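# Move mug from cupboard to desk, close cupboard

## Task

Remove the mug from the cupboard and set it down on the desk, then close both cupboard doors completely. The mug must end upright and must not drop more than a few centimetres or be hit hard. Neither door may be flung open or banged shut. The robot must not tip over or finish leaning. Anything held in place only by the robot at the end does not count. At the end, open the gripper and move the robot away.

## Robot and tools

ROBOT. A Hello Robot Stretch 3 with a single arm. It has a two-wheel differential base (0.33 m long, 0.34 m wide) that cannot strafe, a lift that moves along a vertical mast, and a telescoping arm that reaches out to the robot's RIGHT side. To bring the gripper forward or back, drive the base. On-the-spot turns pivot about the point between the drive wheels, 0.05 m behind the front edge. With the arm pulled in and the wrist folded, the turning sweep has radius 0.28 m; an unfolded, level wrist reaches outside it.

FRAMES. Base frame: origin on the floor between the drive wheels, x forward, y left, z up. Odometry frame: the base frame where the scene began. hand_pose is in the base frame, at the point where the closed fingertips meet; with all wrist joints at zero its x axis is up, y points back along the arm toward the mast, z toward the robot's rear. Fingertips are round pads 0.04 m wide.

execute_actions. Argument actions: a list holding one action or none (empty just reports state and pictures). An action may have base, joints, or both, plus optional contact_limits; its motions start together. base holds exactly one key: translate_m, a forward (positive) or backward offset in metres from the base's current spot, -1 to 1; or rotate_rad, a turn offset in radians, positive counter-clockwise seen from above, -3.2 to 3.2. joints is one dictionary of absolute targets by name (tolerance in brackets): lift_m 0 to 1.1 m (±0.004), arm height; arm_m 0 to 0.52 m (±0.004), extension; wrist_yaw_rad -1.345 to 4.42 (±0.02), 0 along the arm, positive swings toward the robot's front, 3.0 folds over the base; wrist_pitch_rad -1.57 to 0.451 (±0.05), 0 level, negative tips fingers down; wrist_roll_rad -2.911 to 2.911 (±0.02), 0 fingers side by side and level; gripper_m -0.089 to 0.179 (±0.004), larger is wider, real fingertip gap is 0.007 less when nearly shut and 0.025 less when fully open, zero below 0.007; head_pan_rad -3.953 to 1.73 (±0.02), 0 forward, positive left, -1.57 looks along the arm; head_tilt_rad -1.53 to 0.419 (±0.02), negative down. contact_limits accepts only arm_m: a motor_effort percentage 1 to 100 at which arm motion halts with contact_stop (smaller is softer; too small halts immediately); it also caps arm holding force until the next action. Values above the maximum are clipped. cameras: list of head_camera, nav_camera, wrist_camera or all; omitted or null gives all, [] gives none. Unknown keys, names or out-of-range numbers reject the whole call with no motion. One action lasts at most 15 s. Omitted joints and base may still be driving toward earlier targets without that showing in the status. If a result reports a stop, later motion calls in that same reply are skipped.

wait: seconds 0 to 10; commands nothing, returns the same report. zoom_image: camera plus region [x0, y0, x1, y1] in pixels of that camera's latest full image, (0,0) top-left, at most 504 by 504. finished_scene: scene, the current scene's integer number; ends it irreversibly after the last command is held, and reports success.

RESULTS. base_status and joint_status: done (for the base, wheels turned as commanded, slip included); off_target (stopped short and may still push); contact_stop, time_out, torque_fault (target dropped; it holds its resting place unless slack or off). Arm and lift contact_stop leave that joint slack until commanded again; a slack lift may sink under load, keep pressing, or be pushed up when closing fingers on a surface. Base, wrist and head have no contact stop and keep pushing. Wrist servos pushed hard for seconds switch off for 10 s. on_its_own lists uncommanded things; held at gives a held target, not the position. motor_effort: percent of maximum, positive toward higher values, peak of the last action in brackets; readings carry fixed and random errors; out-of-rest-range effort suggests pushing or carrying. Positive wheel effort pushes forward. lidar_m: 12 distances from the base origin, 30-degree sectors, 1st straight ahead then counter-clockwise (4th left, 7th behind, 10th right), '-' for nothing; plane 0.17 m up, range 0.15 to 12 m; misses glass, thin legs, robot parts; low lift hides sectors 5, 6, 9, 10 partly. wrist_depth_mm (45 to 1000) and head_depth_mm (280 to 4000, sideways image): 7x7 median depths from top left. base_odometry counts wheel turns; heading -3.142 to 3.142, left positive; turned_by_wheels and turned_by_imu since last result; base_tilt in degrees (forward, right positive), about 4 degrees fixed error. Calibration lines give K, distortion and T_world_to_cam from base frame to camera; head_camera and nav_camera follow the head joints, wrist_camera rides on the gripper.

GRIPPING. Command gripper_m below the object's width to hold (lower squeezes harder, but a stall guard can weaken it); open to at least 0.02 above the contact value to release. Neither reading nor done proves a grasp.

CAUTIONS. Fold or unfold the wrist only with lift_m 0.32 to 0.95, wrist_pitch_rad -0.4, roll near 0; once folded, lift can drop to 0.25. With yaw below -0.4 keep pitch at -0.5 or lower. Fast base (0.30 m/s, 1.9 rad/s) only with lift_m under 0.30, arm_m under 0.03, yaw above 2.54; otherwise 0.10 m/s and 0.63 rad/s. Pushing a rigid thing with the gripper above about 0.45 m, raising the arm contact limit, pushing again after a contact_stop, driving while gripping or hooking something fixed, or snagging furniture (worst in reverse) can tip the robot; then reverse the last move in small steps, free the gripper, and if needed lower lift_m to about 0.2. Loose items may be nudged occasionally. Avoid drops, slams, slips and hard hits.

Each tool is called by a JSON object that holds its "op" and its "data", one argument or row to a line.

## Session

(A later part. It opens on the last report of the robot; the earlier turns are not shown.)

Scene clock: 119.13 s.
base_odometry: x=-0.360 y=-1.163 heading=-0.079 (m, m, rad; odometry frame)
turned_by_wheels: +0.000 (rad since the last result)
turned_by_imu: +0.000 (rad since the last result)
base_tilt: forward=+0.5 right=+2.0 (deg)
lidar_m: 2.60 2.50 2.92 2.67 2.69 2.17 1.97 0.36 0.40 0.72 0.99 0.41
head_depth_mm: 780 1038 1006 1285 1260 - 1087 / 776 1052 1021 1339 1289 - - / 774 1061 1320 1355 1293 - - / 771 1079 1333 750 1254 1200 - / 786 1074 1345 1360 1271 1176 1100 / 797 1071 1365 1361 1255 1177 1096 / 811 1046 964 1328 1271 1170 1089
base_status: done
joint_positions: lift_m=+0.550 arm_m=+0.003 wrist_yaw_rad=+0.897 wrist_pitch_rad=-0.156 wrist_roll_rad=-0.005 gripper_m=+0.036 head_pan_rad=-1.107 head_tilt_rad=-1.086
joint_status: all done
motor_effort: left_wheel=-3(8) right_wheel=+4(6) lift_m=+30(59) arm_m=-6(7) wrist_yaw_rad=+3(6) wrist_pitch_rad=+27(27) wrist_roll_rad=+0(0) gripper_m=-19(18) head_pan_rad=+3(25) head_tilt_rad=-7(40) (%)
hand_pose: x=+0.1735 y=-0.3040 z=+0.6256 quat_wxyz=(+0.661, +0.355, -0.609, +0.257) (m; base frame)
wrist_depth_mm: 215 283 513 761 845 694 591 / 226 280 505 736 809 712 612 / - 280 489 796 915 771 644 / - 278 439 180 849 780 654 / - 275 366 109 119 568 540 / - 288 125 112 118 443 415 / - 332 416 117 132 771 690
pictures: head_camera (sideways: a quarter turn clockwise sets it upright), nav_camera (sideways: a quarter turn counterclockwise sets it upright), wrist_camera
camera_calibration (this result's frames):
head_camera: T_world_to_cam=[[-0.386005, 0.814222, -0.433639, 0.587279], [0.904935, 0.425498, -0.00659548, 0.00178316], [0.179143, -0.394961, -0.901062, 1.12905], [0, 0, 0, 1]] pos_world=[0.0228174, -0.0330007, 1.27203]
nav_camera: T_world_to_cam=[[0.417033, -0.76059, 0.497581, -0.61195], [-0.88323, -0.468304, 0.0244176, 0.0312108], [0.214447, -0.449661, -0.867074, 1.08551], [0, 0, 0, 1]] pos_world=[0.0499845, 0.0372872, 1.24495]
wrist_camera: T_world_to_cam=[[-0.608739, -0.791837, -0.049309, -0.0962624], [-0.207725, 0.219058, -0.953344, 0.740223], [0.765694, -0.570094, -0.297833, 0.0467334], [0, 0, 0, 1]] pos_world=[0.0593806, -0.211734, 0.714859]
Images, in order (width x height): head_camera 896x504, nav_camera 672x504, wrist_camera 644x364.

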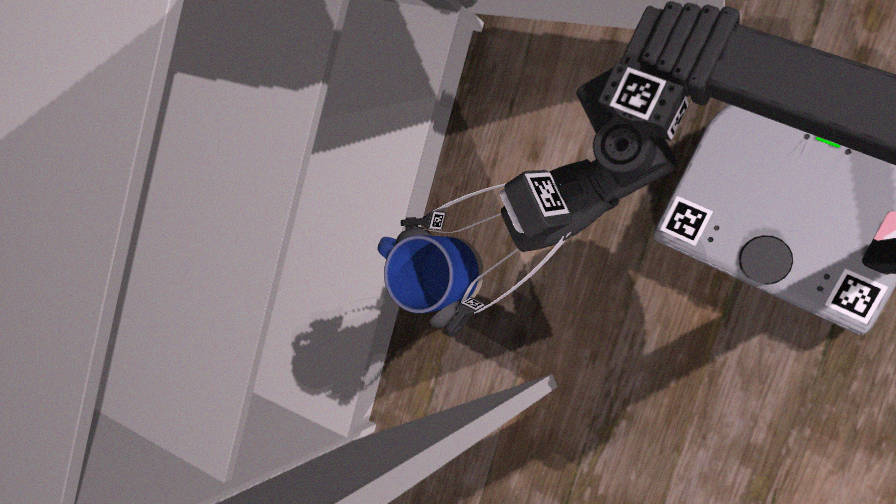

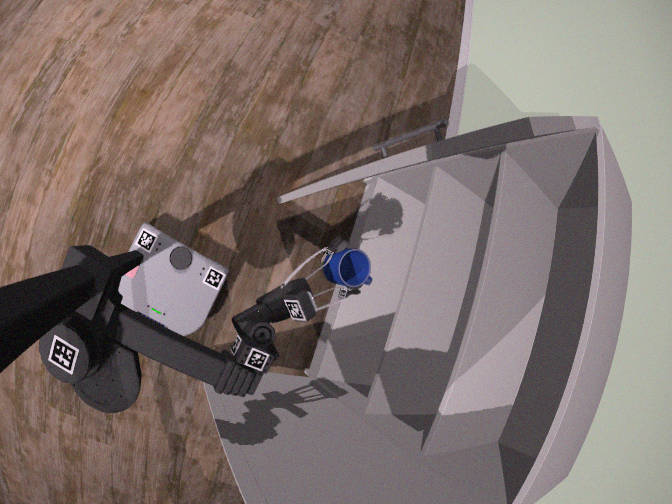

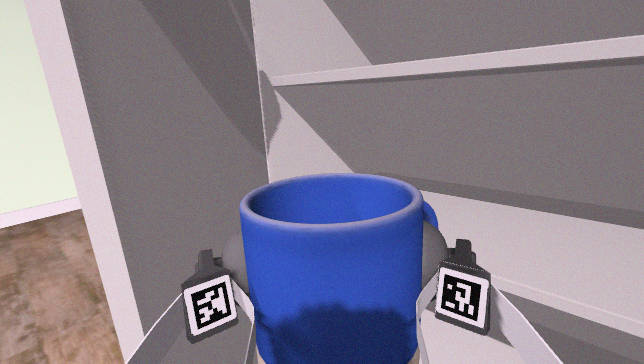

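{"op": "execute_actions", "data": {
  "actions": [
    {"joints":{"wrist_yaw_rad":2.58,"lift_m":0.4}}
  ],
  "cameras": []
}}

{"op": "execute_actions", "data": {
  "actions": [
    {"base":{"rotate_rad":0.8},"joints":{"lift_m":0.29}}
  ],
  "cameras": ["nav_camera"]
}}

{"op": "execute_actions", "data": {
  "actions": [
    {"base":{"translate_m":1}}
  ],
  "cameras": []
}}

{"op": "execute_actions", "data": {
  "actions": [
    {"base":{"translate_m":0.7}}
  ],
  "cameras": []
}}

{"op": "execute_actions", "data": {
  "actions": [
    {"base":{"rotate_rad":1.15},"joints":{"lift_m":0.76,"head_pan_rad":-1.57,"head_tilt_rad":-0.7,"wrist_yaw_rad":0.5}}
  ]
}}

Scene clock: 121.57 s.
base_odometry: x=-0.360 y=-1.163 heading=-0.079 (m, m, rad; odometry frame)
turned_by_wheels: +0.000 (rad since the last result)
turned_by_imu: +0.000 (rad since the last result)
base_tilt: forward=+0.6 right=+2.0 (deg)
lidar_m: 2.60 2.50 2.93 2.68 2.69 2.18 1.98 0.36 0.40 0.72 0.99 0.41
head_depth_mm: 780 1037 1006 1286 1264 1149 1098 / 777 1048 1019 1338 1276 - - / 775 1062 1318 1348 1291 - - / 773 1078 1334 1361 1272 1221 - / 785 1072 1351 1381 1272 1176 1074 / 798 1070 1370 1357 1254 1175 1070 / 809 1047 966 1329 1266 1173 1096
base_status: not commanded
joint_positions: lift_m=+0.400 arm_m=+0.003 wrist_yaw_rad=+2.577 wrist_pitch_rad=-0.156 wrist_roll_rad=-0.005 gripper_m=+0.036 head_pan_rad=-1.107 head_tilt_rad=-1.086
joint_status: all done
motor_effort: left_wheel=-3(3) right_wheel=+4(4) lift_m=+30(31) arm_m=-6(6) wrist_yaw_rad=+3(6) wrist_pitch_rad=+27(27) wrist_roll_rad=+0(0) gripper_m=-18(19) head_pan_rad=+3(3) head_tilt_rad=-7(7) (%)
hand_pose: x=+0.1121 y=+0.0624 z=+0.4756 quat_wxyz=(+0.250, +0.691, -0.143, +0.664) (m; base frame)
wrist_depth_mm: - - - - - - - / - - - - - - - / - - - - - - - / - - - 182 - - - / - - - 109 119 - - / - - 125 112 118 920 912 / 834 803 722 117 132 742 735
pictures: none
No camera images: the call's "cameras" was empty. Leave "cameras" out to get every camera's image.

Scene clock: 123.87 s.
base_odometry: x=-0.360 y=-1.163 heading=+0.721 (m, m, rad; odometry frame)
turned_by_wheels: +0.800 (rad since the last result)
turned_by_imu: +0.811 (rad since the last result)
base_tilt: forward=+0.6 right=+2.1 (deg)
lidar_m: 2.50 2.72 2.68 2.53 2.01 1.98 0.36 0.51 1.05 0.41 1.73 2.78
head_depth_mm: 607 1029 1340 1301 1275 1183 1105 / 421 507 1224 1382 1276 1209 - / 1829 1645 1454 1337 1275 - - / 1877 1674 1511 1380 1271 1210 - / 1866 1668 1507 1379 1265 1177 1068 / 1863 1658 1505 1380 1266 1179 1078 / 1861 1656 1507 1377 1264 1174 1094
base_status: done
joint_positions: lift_m=+0.290 arm_m=+0.003 wrist_yaw_rad=+2.578 wrist_pitch_rad=-0.156 wrist_roll_rad=-0.005 gripper_m=+0.036 head_pan_rad=-1.107 head_tilt_rad=-1.087
joint_status: all done
motor_effort: left_wheel=-3(9) right_wheel=+4(11) lift_m=+31(32) arm_m=-5(5) wrist_yaw_rad=+2(3) wrist_pitch_rad=+27(27) wrist_roll_rad=+0(0) gripper_m=-18(18) head_pan_rad=+3(3) head_tilt_rad=-7(6) (%)
hand_pose: x=+0.1120 y=+0.0624 z=+0.3656 quat_wxyz=(+0.250, +0.691, -0.142, +0.664) (m; base frame)
wrist_depth_mm: - - - - - - - / - - - - - - - / - - - - - - - / - - - 182 - - - / - - - 109 119 971 - / 859 830 125 112 118 753 719 / 659 658 596 118 132 578 578
pictures: nav_camera (sideways: a quarter turn counterclockwise sets it upright)
camera_calibration (this result's frames):
nav_camera: T_world_to_cam=[[0.417153, -0.76065, 0.497388, -0.611699], [-0.883184, -0.46839, 0.0244123, 0.0312174], [0.214402, -0.449469, -0.867185, 1.08566], [0, 0, 0, 1]] pos_world=[0.0499754, 0.0373026, 1.24496]
Images, in order (width x height): nav_camera 672x504.

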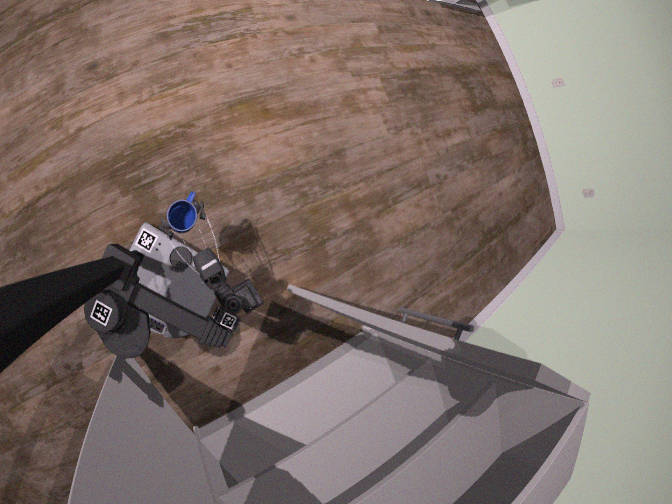

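Scene clock: 128.87 s.
base_odometry: x=+0.391 y=-0.503 heading=+0.721 (m, m, rad; odometry frame)
turned_by_wheels: +0.000 (rad since the last result)
turned_by_imu: +0.005 (rad since the last result)
base_tilt: forward=+0.6 right=+2.0 (deg)
lidar_m: 2.13 2.10 2.05 2.25 2.82 2.77 1.35 0.98 1.46 1.80 2.00 1.54
head_depth_mm: 1880 1678 1521 1390 1275 1180 1101 / 1878 1675 1524 1390 1274 1207 - / 1873 1673 1514 1386 1289 - - / 1870 1667 1519 1383 1278 1210 - / 1865 1671 1508 1376 1273 1175 1063 / 1860 1659 1509 1375 1273 1173 1084 / 1832 1668 1502 1373 1266 1176 1089
base_status: done
joint_positions: lift_m=+0.290 arm_m=+0.003 wrist_yaw_rad=+2.578 wrist_pitch_rad=-0.156 wrist_roll_rad=-0.005 gripper_m=+0.036 head_pan_rad=-1.106 head_tilt_rad=-1.087
joint_status: not commanded
motor_effort: left_wheel=-4(9) right_wheel=+5(11) lift_m=+31(31) arm_m=-6(6) wrist_yaw_rad=+3(2) wrist_pitch_rad=+27(27) wrist_roll_rad=+0(0) gripper_m=-18(18) head_pan_rad=+2(3) head_tilt_rad=-7(7) (%)
hand_pose: x=+0.1119 y=+0.0625 z=+0.3656 quat_wxyz=(+0.249, +0.691, -0.142, +0.664) (m; base frame)
wrist_depth_mm: - - - - - - - / - - - - - - - / - - - - - - - / - - - 182 - - - / - - - 109 119 - 959 / 845 838 125 112 118 754 705 / 650 647 592 118 132 574 581
pictures: none
No camera images: the call's "cameras" was empty. Leave "cameras" out to get every camera's image.

Scene clock: 132.90 s.
base_odometry: x=+0.917 y=-0.041 heading=+0.721 (m, m, rad; odometry frame)
turned_by_wheels: +0.000 (rad since the last result)
turned_by_imu: +0.003 (rad since the last result)
base_tilt: forward=+0.5 right=+2.0 (deg)
lidar_m: 1.52 1.57 1.65 1.80 2.71 3.31 1.65 1.65 2.09 1.81 1.43 0.91
head_depth_mm: 1852 1678 1520 1393 1281 1183 1100 / 1795 1678 1518 1382 1277 1203 - / 1737 1677 1509 1381 1291 - - / 1654 1678 1510 1382 1272 1215 - / 1552 1669 1509 1380 1268 1179 1065 / 1464 1643 1509 1363 1266 1175 1082 / 1346 722 1445 1363 1268 1173 1093
base_status: done
joint_positions: lift_m=+0.290 arm_m=+0.003 wrist_yaw_rad=+2.578 wrist_pitch_rad=-0.156 wrist_roll_rad=-0.005 gripper_m=+0.036 head_pan_rad=-1.106 head_tilt_rad=-1.087
joint_status: not commanded
motor_effort: left_wheel=-4(8) right_wheel=+4(12) lift_m=+31(31) arm_m=-5(7) wrist_yaw_rad=+2(2) wrist_pitch_rad=+27(27) wrist_roll_rad=+0(0) gripper_m=-18(18) head_pan_rad=+2(2) head_tilt_rad=-7(6) (%)
hand_pose: x=+0.1119 y=+0.0625 z=+0.3656 quat_wxyz=(+0.249, +0.691, -0.142, +0.664) (m; base frame)
wrist_depth_mm: - - - - - - - / - - - - - - - / - - - - - - - / - - - 182 - - - / - - - 109 119 991 979 / 865 840 125 112 118 748 716 / 650 643 589 117 132 570 582
pictures: none
No camera images: the call's "cameras" was empty. Leave "cameras" out to get every camera's image.

Scene clock: 138.00 s.
base_odometry: x=+0.917 y=-0.041 heading=+1.871 (m, m, rad; odometry frame)
turned_by_wheels: +1.150 (rad since the last result)
turned_by_imu: +1.166 (rad since the last result)
base_tilt: forward=+0.5 right=+2.0 (deg)
lidar_m: 1.65 1.89 3.14 3.32 1.64 1.71 2.08 1.68 1.42 0.92 1.58 1.65
head_depth_mm: 1168 1297 1474 1693 1529 1338 - / 1192 1295 1010 809 1529 1338 - / 1217 1304 1010 834 1465 1314 - / 1249 1335 1013 858 1530 - 1103 / 1267 1351 1014 859 543 1295 1147 / 1294 1353 1010 885 539 1310 1142 / 1327 1348 1012 1683 1525 1307 1140
base_status: done
joint_positions: lift_m=+0.759 arm_m=+0.003 wrist_yaw_rad=+0.502 wrist_pitch_rad=-0.156 wrist_roll_rad=-0.005 gripper_m=+0.036 head_pan_rad=-1.563 head_tilt_rad=-0.704
joint_status: all done
motor_effort: left_wheel=-3(10) right_wheel=+4(11) lift_m=+61(64) arm_m=-6(6) wrist_yaw_rad=-2(4) wrist_pitch_rad=+27(27) wrist_roll_rad=+0(0) gripper_m=-18(19) head_pan_rad=-3(24) head_tilt_rad=+2(30) (%)
hand_pose: x=+0.0987 y=-0.3670 z=+0.8346 quat_wxyz=(+0.698, +0.228, -0.667, +0.122) (m; base frame)
wrist_depth_mm: - - - - - 997 893 / - - - - - - 889 / - - - - - - 907 / - - 932 182 685 678 636 / - - - 109 119 442 425 / - - 124 112 118 348 320 / - - - 118 131 - 616
pictures: head_camera (sideways: a quarter turn clockwise sets it upright), nav_camera (sideways: a quarter turn counterclockwise sets it upright), wrist_camera
camera_calibration (this result's frames):
head_camera: T_world_to_cam=[[0.0138998, 0.674383, -0.738251, 0.981704], [0.999846, -0.0173184, 0.00300494, -0.0112936], [-0.0107588, -0.738178, -0.67452, 0.835676], [0, 0, 0, 1]] pos_world=[0.00663725, -0.0453627, 1.28846]
nav_camera: T_world_to_cam=[[0.0374125, -0.618521, 0.784877, -0.983985], [-0.999294, -0.0205667, 0.0314255, 0.0227812], [-0.00329499, -0.785499, -0.618854, 0.764061], [0, 0, 0, 1]] pos_world=[0.0620961, -0.00797689, 1.24443]
wrist_camera: T_world_to_cam=[[-0.866473, -0.496782, -0.049308, -0.04768], [-0.107458, 0.282051, -0.953362, 0.951019], [0.487521, -0.820764, -0.297773, 0.0658008], [0, 0, 0, 1]] pos_world=[0.0288022, -0.237916, 0.923909]
Images, in order (width x height): head_camera 896x504, nav_camera 672x504, wrist_camera 644x364.

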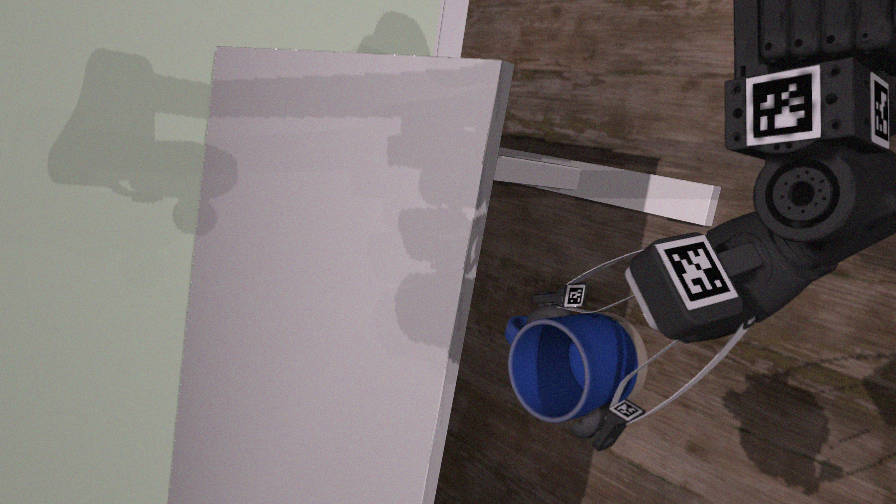

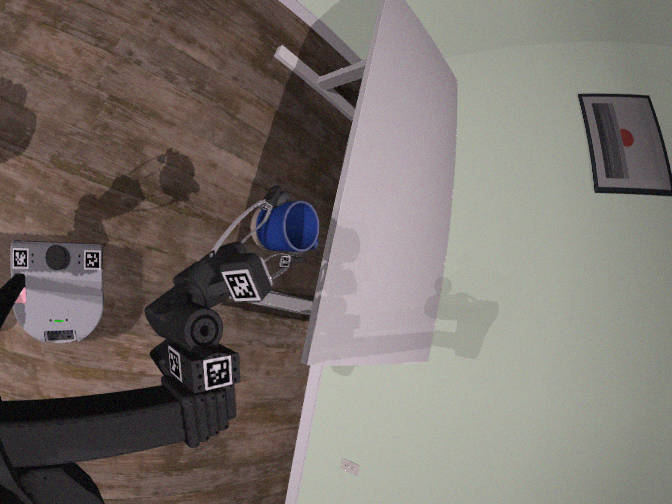

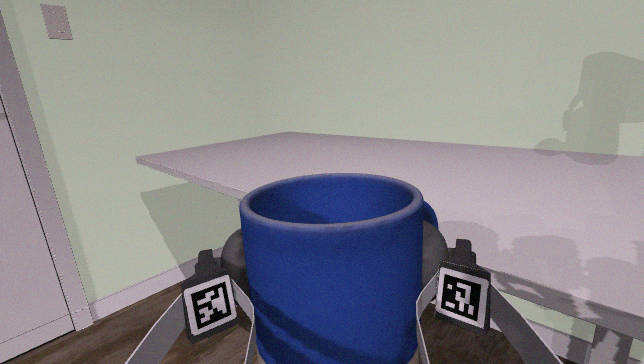

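{"op": "execute_actions", "data": {
  "actions": [
    {"joints":{"wrist_yaw_rad":0,"arm_m":0.38}}
  ],
  "cameras": []
}}

{"op": "execute_actions", "data": {
  "actions": [
    {"joints":{"lift_m":0.715}}
  ],
  "cameras": ["wrist_camera","head_camera"]
}}

Scene clock: 142.10 s.
base_odometry: x=+0.917 y=-0.041 heading=+1.870 (m, m, rad; odometry frame)
turned_by_wheels: +0.000 (rad since the last result)
turned_by_imu: +0.000 (rad since the last result)
base_tilt: forward=+0.5 right=+2.0 (deg)
lidar_m: 1.65 1.89 3.15 3.32 1.65 1.71 2.09 1.68 1.42 0.92 1.57 1.65
head_depth_mm: 1169 1306 1478 1715 1567 - - / 1189 1292 1050 - 1496 1297 1142 / 1214 1303 1089 800 1457 1307 1150 / 1239 1341 849 859 1532 1307 1144 / 1268 1347 1012 857 1528 1307 1146 / 1294 1345 1011 885 1528 1313 1140 / 1320 1356 1011 1683 1521 1301 1142
base_status: not commanded
joint_positions: lift_m=+0.759 arm_m=+0.380 wrist_yaw_rad=+0.002 wrist_pitch_rad=-0.156 wrist_roll_rad=-0.005 gripper_m=+0.036 head_pan_rad=-1.563 head_tilt_rad=-0.704
joint_status: all done
motor_effort: left_wheel=-3(4) right_wheel=+4(4) lift_m=+61(61) arm_m=+5(6) wrist_yaw_rad=-2(6) wrist_pitch_rad=+27(27) wrist_roll_rad=+0(0) gripper_m=-18(19) head_pan_rad=-3(2) head_tilt_rad=+3(3) (%)
hand_pose: x=-0.0211 y=-0.7739 z=+0.8346 quat_wxyz=(+0.707, +0.056, -0.703, -0.055) (m; base frame)
wrist_depth_mm: 947 858 822 755 731 674 636 / 983 901 852 765 738 693 663 / - 997 903 829 781 729 679 / 897 848 801 181 686 748 721 / 528 513 445 109 120 442 730 / 374 363 125 112 118 329 319 / 295 287 257 117 132 254 256
pictures: none
No camera images: the call's "cameras" was empty. Leave "cameras" out to get every camera's image.

Scene clock: 143.33 s.
base_odometry: x=+0.917 y=-0.041 heading=+1.870 (m, m, rad; odometry frame)
turned_by_wheels: +0.000 (rad since the last result)
turned_by_imu: +0.000 (rad since the last result)
base_tilt: forward=+0.6 right=+2.1 (deg)
lidar_m: 1.65 1.89 3.15 3.33 1.64 1.71 2.09 1.68 1.42 0.92 1.58 1.65
head_depth_mm: 1168 1302 1479 1685 1536 - - / 1189 1290 1015 861 - 1308 1144 / 1215 1307 1050 872 1456 1301 1140 / 1242 1333 1049 874 1522 1308 1146 / 1270 1346 1009 858 1514 1312 1144 / 1296 1342 1015 884 1521 1309 1141 / 1323 1354 1009 1684 1531 1308 1139
base_status: not commanded
joint_positions: lift_m=+0.715 arm_m=+0.380 wrist_yaw_rad=+0.002 wrist_pitch_rad=-0.155 wrist_roll_rad=-0.005 gripper_m=+0.036 head_pan_rad=-1.563 head_tilt_rad=-0.704
joint_status: all done
motor_effort: left_wheel=-3(3) right_wheel=+4(5) lift_m=+31(57) arm_m=+5(5) wrist_yaw_rad=-1(2) wrist_pitch_rad=+27(27) wrist_roll_rad=+0(1) gripper_m=-18(18) head_pan_rad=-2(4) head_tilt_rad=+3(3) (%)
hand_pose: x=-0.0211 y=-0.7740 z=+0.7907 quat_wxyz=(+0.707, +0.056, -0.703, -0.054) (m; base frame)
wrist_depth_mm: 958 894 824 770 722 671 646 / - 922 831 787 743 693 658 / - 986 880 816 786 727 703 / 690 654 612 182 523 521 714 / 414 394 338 109 119 347 334 / 293 285 124 112 118 259 246 / 227 222 201 118 131 199 199
pictures: head_camera (sideways: a quarter turn clockwise sets it upright), wrist_camera
camera_calibration (this result's frames):
head_camera: T_world_to_cam=[[0.0140048, 0.674381, -0.738251, 0.981703], [0.999843, -0.017474, 0.00300494, -0.0112936], [-0.0108737, -0.738177, -0.67452, 0.835676], [0, 0, 0, 1]] pos_world=[0.00663019, -0.0453628, 1.28846]
wrist_camera: T_world_to_cam=[[-0.998589, -0.0197518, -0.0492997, 0.010669], [0.0411674, 0.298589, -0.953493, 1.02708], [0.0335536, -0.954177, -0.297355, -0.33606], [0, 0, 0, 1]] pos_world=[-0.020352, -0.627124, 0.879907]
Images, in order (width x height): head_camera 896x504, wrist_camera 644x364.

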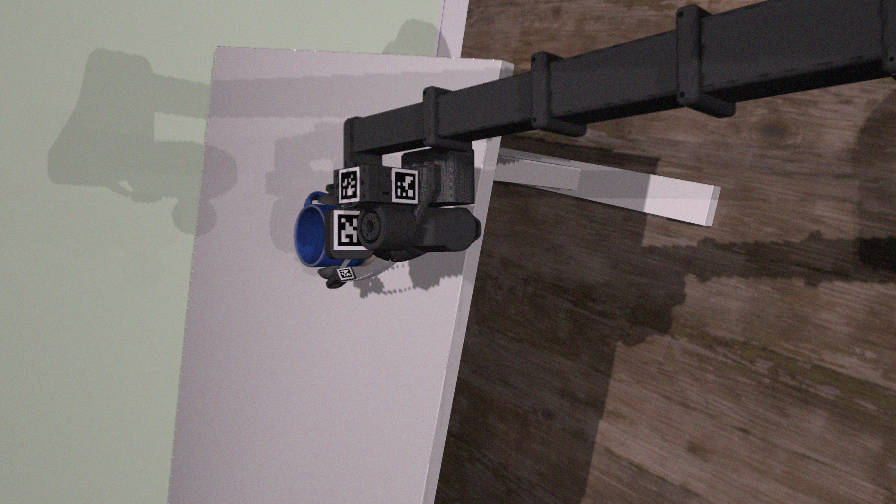

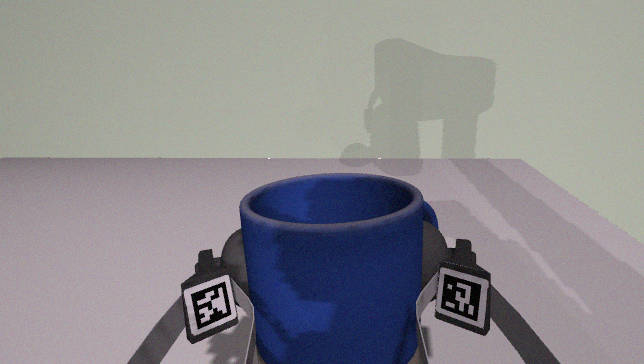

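{"op": "execute_actions", "data": {
  "actions": [
    {"joints":{"lift_m":0.685}}
  ],
  "cameras": []
}}

{"op": "execute_actions", "data": {
  "actions": [
    {"joints":{"gripper_m":0.14}}
  ],
  "cameras": ["wrist_camera"]
}}

{"op": "execute_actions", "data": {
  "actions": [
    {"joints":{"arm_m":0.003}}
  ],
  "cameras": ["wrist_camera"]
}}

{"op": "execute_actions", "data": {
  "actions": [
    {"base":{"rotate_rad":-1.43},"joints":{"lift_m":0.29,"wrist_yaw_rad":2.58,"gripper_m":0,"wrist_pitch_rad":0.02}}
  ],
  "cameras": []
}}

{"op": "execute_actions", "data": {
  "actions": [
    {"base":{"translate_m":-1}}
  ],
  "cameras": []
}}

{"op": "execute_actions", "data": {
  "actions": [
    {"base":{"translate_m":-1}}
  ],
  "cameras": []
}}

{"op": "execute_actions", "data": {
  "actions": [
    {"base":{"translate_m":-0.2}}
  ],
  "cameras": []
}}

{"op": "execute_actions", "data": {
  "actions": [
    {"base":{"rotate_rad":-0.34},"joints":{"wrist_yaw_rad":0.8,"arm_m":0.18,"head_pan_rad":-1.2,"head_tilt_rad":-0.9}}
  ]
}}

Scene clock: 144.80 s.
base_odometry: x=+0.917 y=-0.041 heading=+1.870 (m, m, rad; odometry frame)
turned_by_wheels: +0.000 (rad since the last result)
turned_by_imu: +0.000 (rad since the last result)
base_tilt: forward=+0.6 right=+2.1 (deg)
lidar_m: 1.65 1.89 3.14 3.33 1.65 1.71 2.09 1.68 1.42 0.92 1.58 1.65
head_depth_mm: 1171 1302 1480 1688 1534 1344 - / 1192 1289 1014 834 - 1313 1141 / 1215 1304 1049 - 1459 1305 1145 / 1243 1334 1048 884 1523 1309 1148 / 1270 1348 1011 859 1533 1310 1145 / 1297 1352 1010 883 1527 1311 1145 / 1326 1357 1010 1694 1526 1313 1140
base_status: not commanded
joint_positions: lift_m=+0.685 arm_m=+0.380 wrist_yaw_rad=+0.002 wrist_pitch_rad=-0.143 wrist_roll_rad=-0.005 gripper_m=+0.036 head_pan_rad=-1.563 head_tilt_rad=-0.704
joint_status: all done
motor_effort: left_wheel=-4(4) right_wheel=+5(4) lift_m=+29(32) arm_m=+5(4) wrist_yaw_rad=-3(3) wrist_pitch_rad=+20(26) wrist_roll_rad=+0(0) gripper_m=-19(18) head_pan_rad=-1(2) head_tilt_rad=+3(3) (%)
hand_pose: x=-0.0211 y=-0.7747 z=+0.7637 quat_wxyz=(+0.707, +0.052, -0.703, -0.050) (m; base frame)
wrist_depth_mm: 947 883 808 750 711 691 633 / 997 921 844 785 751 703 654 / - - 908 835 767 738 687 / 589 552 524 181 462 441 689 / 348 334 281 109 118 289 280 / 242 239 125 112 117 215 206 / 188 184 166 119 132 165 165
pictures: none
No camera images: the call's "cameras" was empty. Leave "cameras" out to get every camera's image.

Scene clock: 146.33 s.
base_odometry: x=+0.917 y=-0.041 heading=+1.870 (m, m, rad; odometry frame)
turned_by_wheels: +0.000 (rad since the last result)
turned_by_imu: +0.000 (rad since the last result)
base_tilt: forward=+0.6 right=+2.0 (deg)
lidar_m: 1.65 1.89 3.15 3.33 1.65 1.71 2.09 1.68 1.42 0.92 1.57 1.65
head_depth_mm: 1168 1302 1474 1690 1533 1340 - / 1190 1288 1010 836 - 1308 1144 / 1216 1305 1053 - 1460 1304 1142 / 1241 1335 1050 886 1530 1307 1147 / 1265 1346 1012 857 1525 1309 1145 / 1298 1352 1012 885 1525 1306 1140 / 1323 1353 1010 1684 1527 1314 1141
base_status: not commanded
joint_positions: lift_m=+0.685 arm_m=+0.380 wrist_yaw_rad=+0.002 wrist_pitch_rad=-0.131 wrist_roll_rad=-0.005 gripper_m=+0.140 head_pan_rad=-1.563 head_tilt_rad=-0.704
joint_status: all done
motor_effort: left_wheel=-4(3) right_wheel=+4(4) lift_m=+29(29) arm_m=+5(5) wrist_yaw_rad=-2(2) wrist_pitch_rad=+13(20) wrist_roll_rad=+0(0) gripper_m=+0(95) head_pan_rad=-2(3) head_tilt_rad=+3(4) (%)
hand_pose: x=-0.0211 y=-0.7754 z=+0.7667 quat_wxyz=(+0.708, +0.047, -0.704, -0.046) (m; base frame)
wrist_depth_mm: 947 899 811 758 717 682 628 / 980 899 846 804 759 720 658 / - 990 908 786 785 730 684 / 652 593 565 184 480 466 717 / 360 354 306 113 170 316 287 / 251 256 222 115 133 - 213 / 193 177 177 121 139 166 169
pictures: wrist_camera
camera_calibration (this result's frames):
wrist_camera: T_world_to_cam=[[-0.998587, -0.0209167, -0.0488545, 0.00821548], [0.0412029, 0.275886, -0.960307, 0.992245], [0.0335647, -0.960963, -0.274634, -0.36725], [0, 0, 0, 1]] pos_world=[-0.0203529, -0.626488, 0.852402]
Images, in order (width x height): wrist_camera 644x364.

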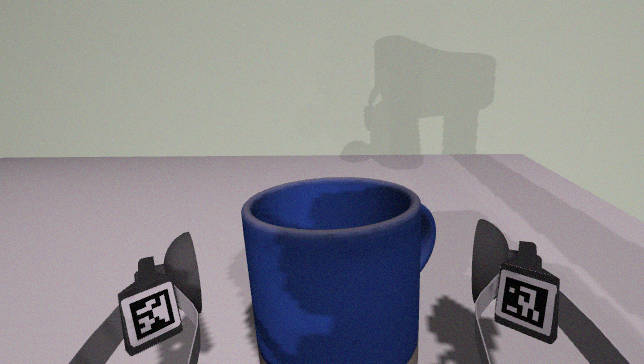

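Scene clock: 150.30 s.
base_odometry: x=+0.917 y=-0.041 heading=+1.870 (m, m, rad; odometry frame)
turned_by_wheels: +0.000 (rad since the last result)
turned_by_imu: +0.000 (rad since the last result)
base_tilt: forward=+0.6 right=+2.1 (deg)
lidar_m: 1.65 1.90 3.15 3.33 1.64 1.71 2.08 1.68 1.42 0.92 1.57 1.65
head_depth_mm: 1168 1297 1479 1695 1536 1309 - / 1191 1294 1014 811 1528 1310 - / 1222 1306 1011 836 1457 1339 - / 1247 1338 978 858 1519 1353 1141 / 1270 1353 1012 858 1568 1313 1144 / 1299 1354 1013 887 1529 1308 1144 / 1331 1351 1013 1679 1529 1306 1141
base_status: not commanded
joint_positions: lift_m=+0.685 arm_m=+0.003 wrist_yaw_rad=+0.001 wrist_pitch_rad=-0.130 wrist_roll_rad=-0.005 gripper_m=+0.140 head_pan_rad=-1.563 head_tilt_rad=-0.704
joint_status: all done
motor_effort: left_wheel=-3(4) right_wheel=+4(4) lift_m=+29(29) arm_m=-7(6) wrist_yaw_rad=-2(3) wrist_pitch_rad=+12(13) wrist_roll_rad=+1(0) gripper_m=+0(0) head_pan_rad=-2(2) head_tilt_rad=+4(3) (%)
hand_pose: x=-0.0211 y=-0.3994 z=+0.7669 quat_wxyz=(+0.708, +0.047, -0.704, -0.046) (m; base frame)
wrist_depth_mm: - - - - - 961 912 / - - - - - - 977 / - - - - - - 983 / 657 608 576 497 501 - - / - - - 390 358 353 - / - - - - - - - / - - - - - - -
pictures: wrist_camera
camera_calibration (this result's frames):
wrist_camera: T_world_to_cam=[[-0.99859, -0.020811, -0.0488358, 0.0160823], [0.0412468, 0.274943, -0.960576, 0.888568], [0.0334176, -0.961235, -0.273696, -0.00665412], [0, 0, 0, 1]] pos_world=[-0.0203686, -0.250367, 0.852501]
Images, in order (width x height): wrist_camera 644x364.

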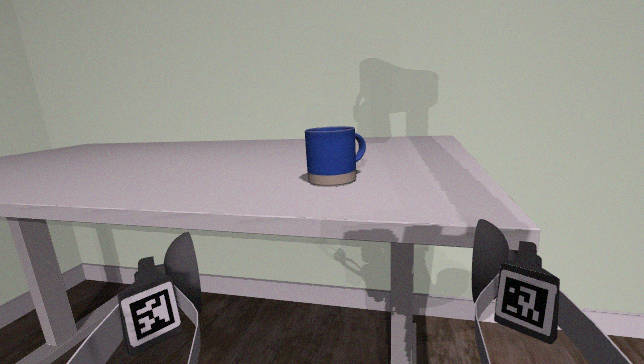

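Scene clock: 154.73 s.
base_odometry: x=+0.917 y=-0.041 heading=+0.441 (m, m, rad; odometry frame)
turned_by_wheels: -1.430 (rad since the last result)
turned_by_imu: -1.451 (rad since the last result)
base_tilt: forward=+0.6 right=+2.0 (deg)
lidar_m: 1.42 1.57 1.65 1.66 2.06 3.33 2.05 1.65 1.88 2.10 1.56 0.92
head_depth_mm: 1738 1958 2158 1835 1538 1310 1146 / 1795 2032 2214 1837 1540 1309 1145 / 1866 2106 2268 1835 1531 1311 1145 / 1918 2206 2304 1848 1530 1314 1146 / 2002 2298 2279 1835 1529 1310 1145 / 2071 2369 2299 1839 1519 1306 1144 / 1987 2122 2198 1835 1520 1312 1141
base_status: done
joint_positions: lift_m=+0.290 arm_m=+0.003 wrist_yaw_rad=+2.577 wrist_pitch_rad=-0.001 wrist_roll_rad=-0.005 gripper_m=+0.000 head_pan_rad=-1.563 head_tilt_rad=-0.704
joint_status: all done
motor_effort: left_wheel=+3(7) right_wheel=-4(7) lift_m=+27(30) arm_m=-6(6) wrist_yaw_rad=+3(4) wrist_pitch_rad=+12(13) wrist_roll_rad=+0(0) gripper_m=-3(96) head_pan_rad=-3(3) head_tilt_rad=+2(2) (%)
hand_pose: x=+0.1157 y=+0.0681 z=+0.4048 quat_wxyz=(+0.198, +0.677, -0.196, +0.681) (m; base frame)
wrist_depth_mm: - - - - - 862 746 / - - - - - - - / - - - - - - - / - - - - - - - / - - - - - - - / - - - - - - 975 / 844 840 807 778 715 757 741
pictures: none
No camera images: the call's "cameras" was empty. Leave "cameras" out to get every camera's image.

Scene clock: 159.73 s.
base_odometry: x=+0.013 y=-0.467 heading=+0.441 (m, m, rad; odometry frame)
turned_by_wheels: +0.000 (rad since the last result)
turned_by_imu: -0.005 (rad since the last result)
base_tilt: forward=+0.6 right=+2.1 (deg)
lidar_m: 1.88 2.20 2.02 2.03 2.49 2.41 2.42 1.11 0.93 1.21 2.13 2.35
head_depth_mm: 986 1031 1109 1203 1454 1309 1147 / 1473 1598 1352 1481 1498 1311 1143 / 1541 1752 2010 1831 1525 1309 1146 / 1596 1822 2067 1830 1528 1313 1149 / 1651 1896 2133 1833 1524 1313 1146 / 1719 1981 2200 1836 1526 1306 1150 / 1786 2069 2272 1834 1527 1306 1143
base_status: done
joint_positions: lift_m=+0.290 arm_m=+0.003 wrist_yaw_rad=+2.578 wrist_pitch_rad=+0.000 wrist_roll_rad=-0.005 gripper_m=+0.000 head_pan_rad=-1.563 head_tilt_rad=-0.704
joint_status: not commanded
motor_effort: left_wheel=+4(8) right_wheel=-3(10) lift_m=+28(28) arm_m=-5(5) wrist_yaw_rad=+2(2) wrist_pitch_rad=+12(13) wrist_roll_rad=+1(0) gripper_m=-2(3) head_pan_rad=-3(2) head_tilt_rad=+3(3) (%)
hand_pose: x=+0.1156 y=+0.0682 z=+0.4050 quat_wxyz=(+0.198, +0.677, -0.196, +0.681) (m; base frame)
wrist_depth_mm: - - - - - - - / - - - - - - - / - - - - - - - / - - - - - - - / - - - - - - - / - - - - - - 997 / 869 822 817 772 745 753 729
pictures: none
No camera images: the call's "cameras" was empty. Leave "cameras" out to get every camera's image.

Scene clock: 164.73 s.
base_odometry: x=-0.892 y=-0.894 heading=+0.441 (m, m, rad; odometry frame)
turned_by_wheels: +0.000 (rad since the last result)
turned_by_imu: -0.005 (rad since the last result)
base_tilt: forward=+0.6 right=+2.0 (deg)
lidar_m: 2.88 2.62 2.36 2.37 1.62 1.47 1.48 1.54 1.39 0.50 1.00 3.26
head_depth_mm: 1149 1292 1480 1690 1533 1314 1145 / 1029 1258 1513 1741 1526 1316 1143 / 935 644 780 1089 1459 1304 1142 / 1026 1291 581 707 897 1233 1141 / 1289 1292 1486 1661 1524 1305 1143 / 1347 1289 1539 1693 1523 1306 1145 / 1394 1358 1544 1709 1524 1306 1145
base_status: done
joint_positions: lift_m=+0.290 arm_m=+0.003 wrist_yaw_rad=+2.578 wrist_pitch_rad=+0.000 wrist_roll_rad=-0.005 gripper_m=+0.000 head_pan_rad=-1.563 head_tilt_rad=-0.704
joint_status: not commanded
motor_effort: left_wheel=+3(7) right_wheel=-3(10) lift_m=+28(28) arm_m=-5(6) wrist_yaw_rad=+3(2) wrist_pitch_rad=+12(12) wrist_roll_rad=+0(1) gripper_m=-2(2) head_pan_rad=-2(3) head_tilt_rad=+2(3) (%)
hand_pose: x=+0.1156 y=+0.0682 z=+0.4050 quat_wxyz=(+0.198, +0.677, -0.196, +0.681) (m; base frame)
wrist_depth_mm: - - - - - - - / - - - - - - - / - - - - - - - / - - - - - - - / - - - - - - - / - - - - - 994 957 / 867 832 785 766 720 736 727
pictures: none
No camera images: the call's "cameras" was empty. Leave "cameras" out to get every camera's image.

Scene clock: 167.27 s.
base_odometry: x=-1.072 y=-0.980 heading=+0.441 (m, m, rad; odometry frame)
turned_by_wheels: +0.000 (rad since the last result)
turned_by_imu: -0.001 (rad since the last result)
base_tilt: forward=+0.6 right=+2.1 (deg)
lidar_m: 3.07 2.69 2.43 2.24 1.42 1.28 1.29 1.47 1.32 0.60 0.54 3.13
head_depth_mm: 1090 1231 1396 1622 1533 1309 1146 / 1130 1276 1464 1689 1530 1310 1143 / 1156 1316 1525 1734 1533 1311 1146 / 971 1065 1234 1476 1497 1310 1144 / 832 770 859 967 1108 1261 1148 / 1022 618 661 704 835 1262 1144 / 1320 556 557 709 1524 1308 1146
base_status: done
joint_positions: lift_m=+0.290 arm_m=+0.003 wrist_yaw_rad=+2.578 wrist_pitch_rad=+0.000 wrist_roll_rad=-0.005 gripper_m=+0.000 head_pan_rad=-1.563 head_tilt_rad=-0.704
joint_status: not commanded
motor_effort: left_wheel=+3(9) right_wheel=-3(10) lift_m=+28(28) arm_m=-6(6) wrist_yaw_rad=+2(2) wrist_pitch_rad=+12(12) wrist_roll_rad=+0(0) gripper_m=-2(3) head_pan_rad=-3(2) head_tilt_rad=+3(3) (%)
hand_pose: x=+0.1156 y=+0.0682 z=+0.4050 quat_wxyz=(+0.198, +0.677, -0.196, +0.681) (m; base frame)
wrist_depth_mm: - - - - - - - / - - - - - - - / - - - - - - - / - - - - - - - / - - - - - - - / - - - - - - 974 / 862 812 787 765 728 769 710
pictures: none
No camera images: the call's "cameras" was empty. Leave "cameras" out to get every camera's image.

Scene clock: 169.80 s.
base_odometry: x=-1.072 y=-0.980 heading=+0.101 (m, m, rad; odometry frame)
turned_by_wheels: -0.340 (rad since the last result)
turned_by_imu: -0.344 (rad since the last result)
base_tilt: forward=+0.6 right=+2.0 (deg)
lidar_m: 3.07 3.41 2.52 2.43 1.80 1.33 1.28 1.33 1.37 1.32 0.54 1.12
head_depth_mm: 1158 1340 1589 1568 1376 1227 1103 / 1196 1394 1666 1562 1374 1204 1107 / 1219 1443 1705 1556 1397 1205 1137 / 960 1139 1394 1529 1370 1222 1123 / 709 805 927 1097 1324 1222 1099 / 568 626 689 847 1323 1217 1097 / 484 534 1579 1552 1366 1214 1099
base_status: done
joint_positions: lift_m=+0.290 arm_m=+0.180 wrist_yaw_rad=+0.802 wrist_pitch_rad=+0.000 wrist_roll_rad=-0.005 gripper_m=+0.000 head_pan_rad=-1.207 head_tilt_rad=-0.889
joint_status: all done
motor_effort: left_wheel=+4(10) right_wheel=-4(9) lift_m=+28(28) arm_m=+6(3) wrist_yaw_rad=-4(4) wrist_pitch_rad=+12(12) wrist_roll_rad=+0(0) gripper_m=-2(2) head_pan_rad=+3(22) head_tilt_rad=-5(24) (%)
hand_pose: x=+0.1628 y=-0.5026 z=+0.4050 quat_wxyz=(+0.653, +0.276, -0.649, +0.277) (m; base frame)
wrist_depth_mm: 235 253 311 394 555 788 704 / 240 254 311 401 575 809 717 / 250 259 314 400 584 810 727 / - 258 319 407 593 842 740 / - 261 316 401 611 845 754 / - 264 319 - 674 844 732 / 845 267 311 430 621 737 714
pictures: head_camera (sideways: a quarter turn clockwise sets it upright), nav_camera (sideways: a quarter turn counterclockwise sets it upright), wrist_camera
camera_calibration (this result's frames):
head_camera: T_world_to_cam=[[-0.266021, 0.752867, -0.602017, 0.805889], [0.943287, 0.331975, -0.0016637, -0.00487035], [0.198602, -0.568317, -0.798481, 0.995606], [0, 0, 0, 1]] pos_world=[0.0212486, -0.0392904, 1.28012]
nav_camera: T_world_to_cam=[[0.298036, -0.691502, 0.658027, -0.820257], [-0.927554, -0.372597, 0.0285586, 0.0260833], [0.225431, -0.618867, -0.752452, 0.936432], [0, 0, 0, 1]] pos_world=[0.0575587, 0.0220363, 1.24363]
wrist_camera: T_world_to_cam=[[-0.675632, -0.735809, -0.045904, -0.233238], [-0.0773475, 0.132667, -0.988138, 0.520701], [0.733171, -0.664067, -0.146547, -0.227197], [0, 0, 0, 1]] pos_world=[0.0492662, -0.391573, 0.470522]
Images, in order (width x height): head_camera 896x504, nav_camera 672x504, wrist_camera 644x364.

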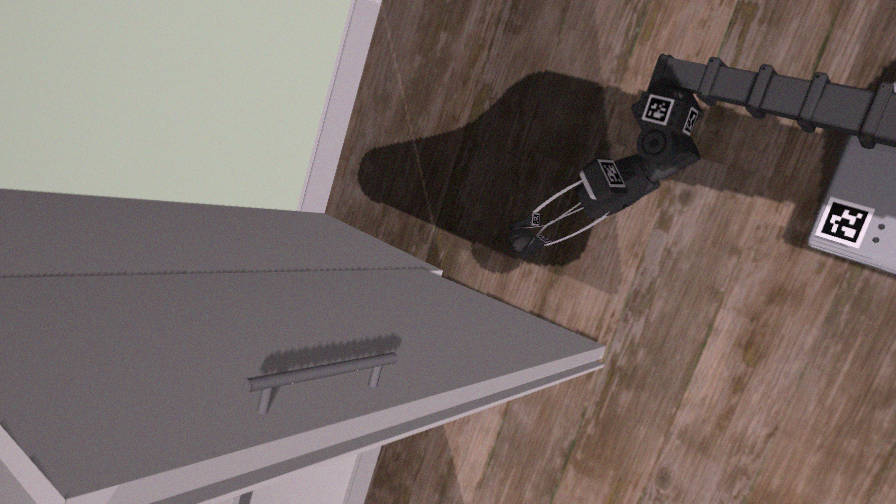

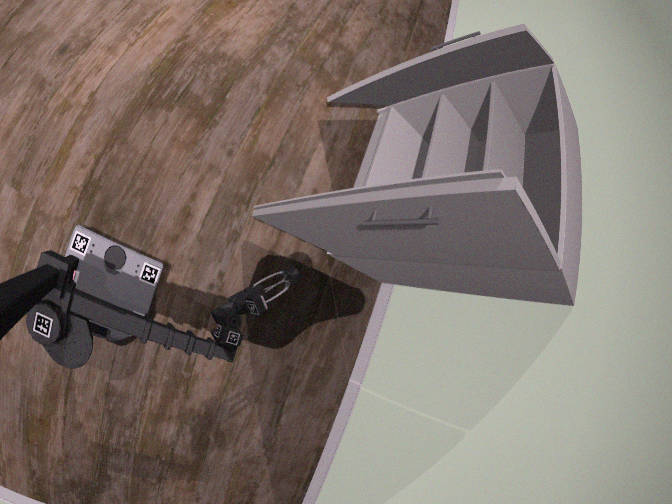

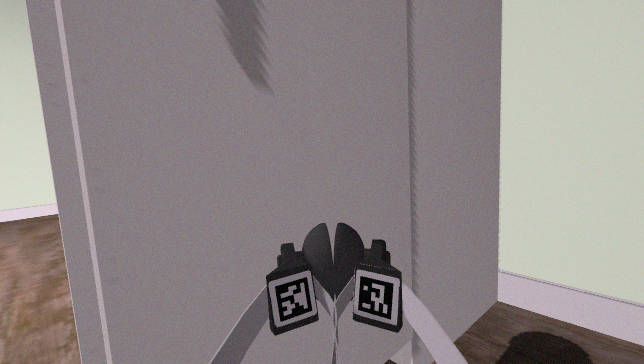

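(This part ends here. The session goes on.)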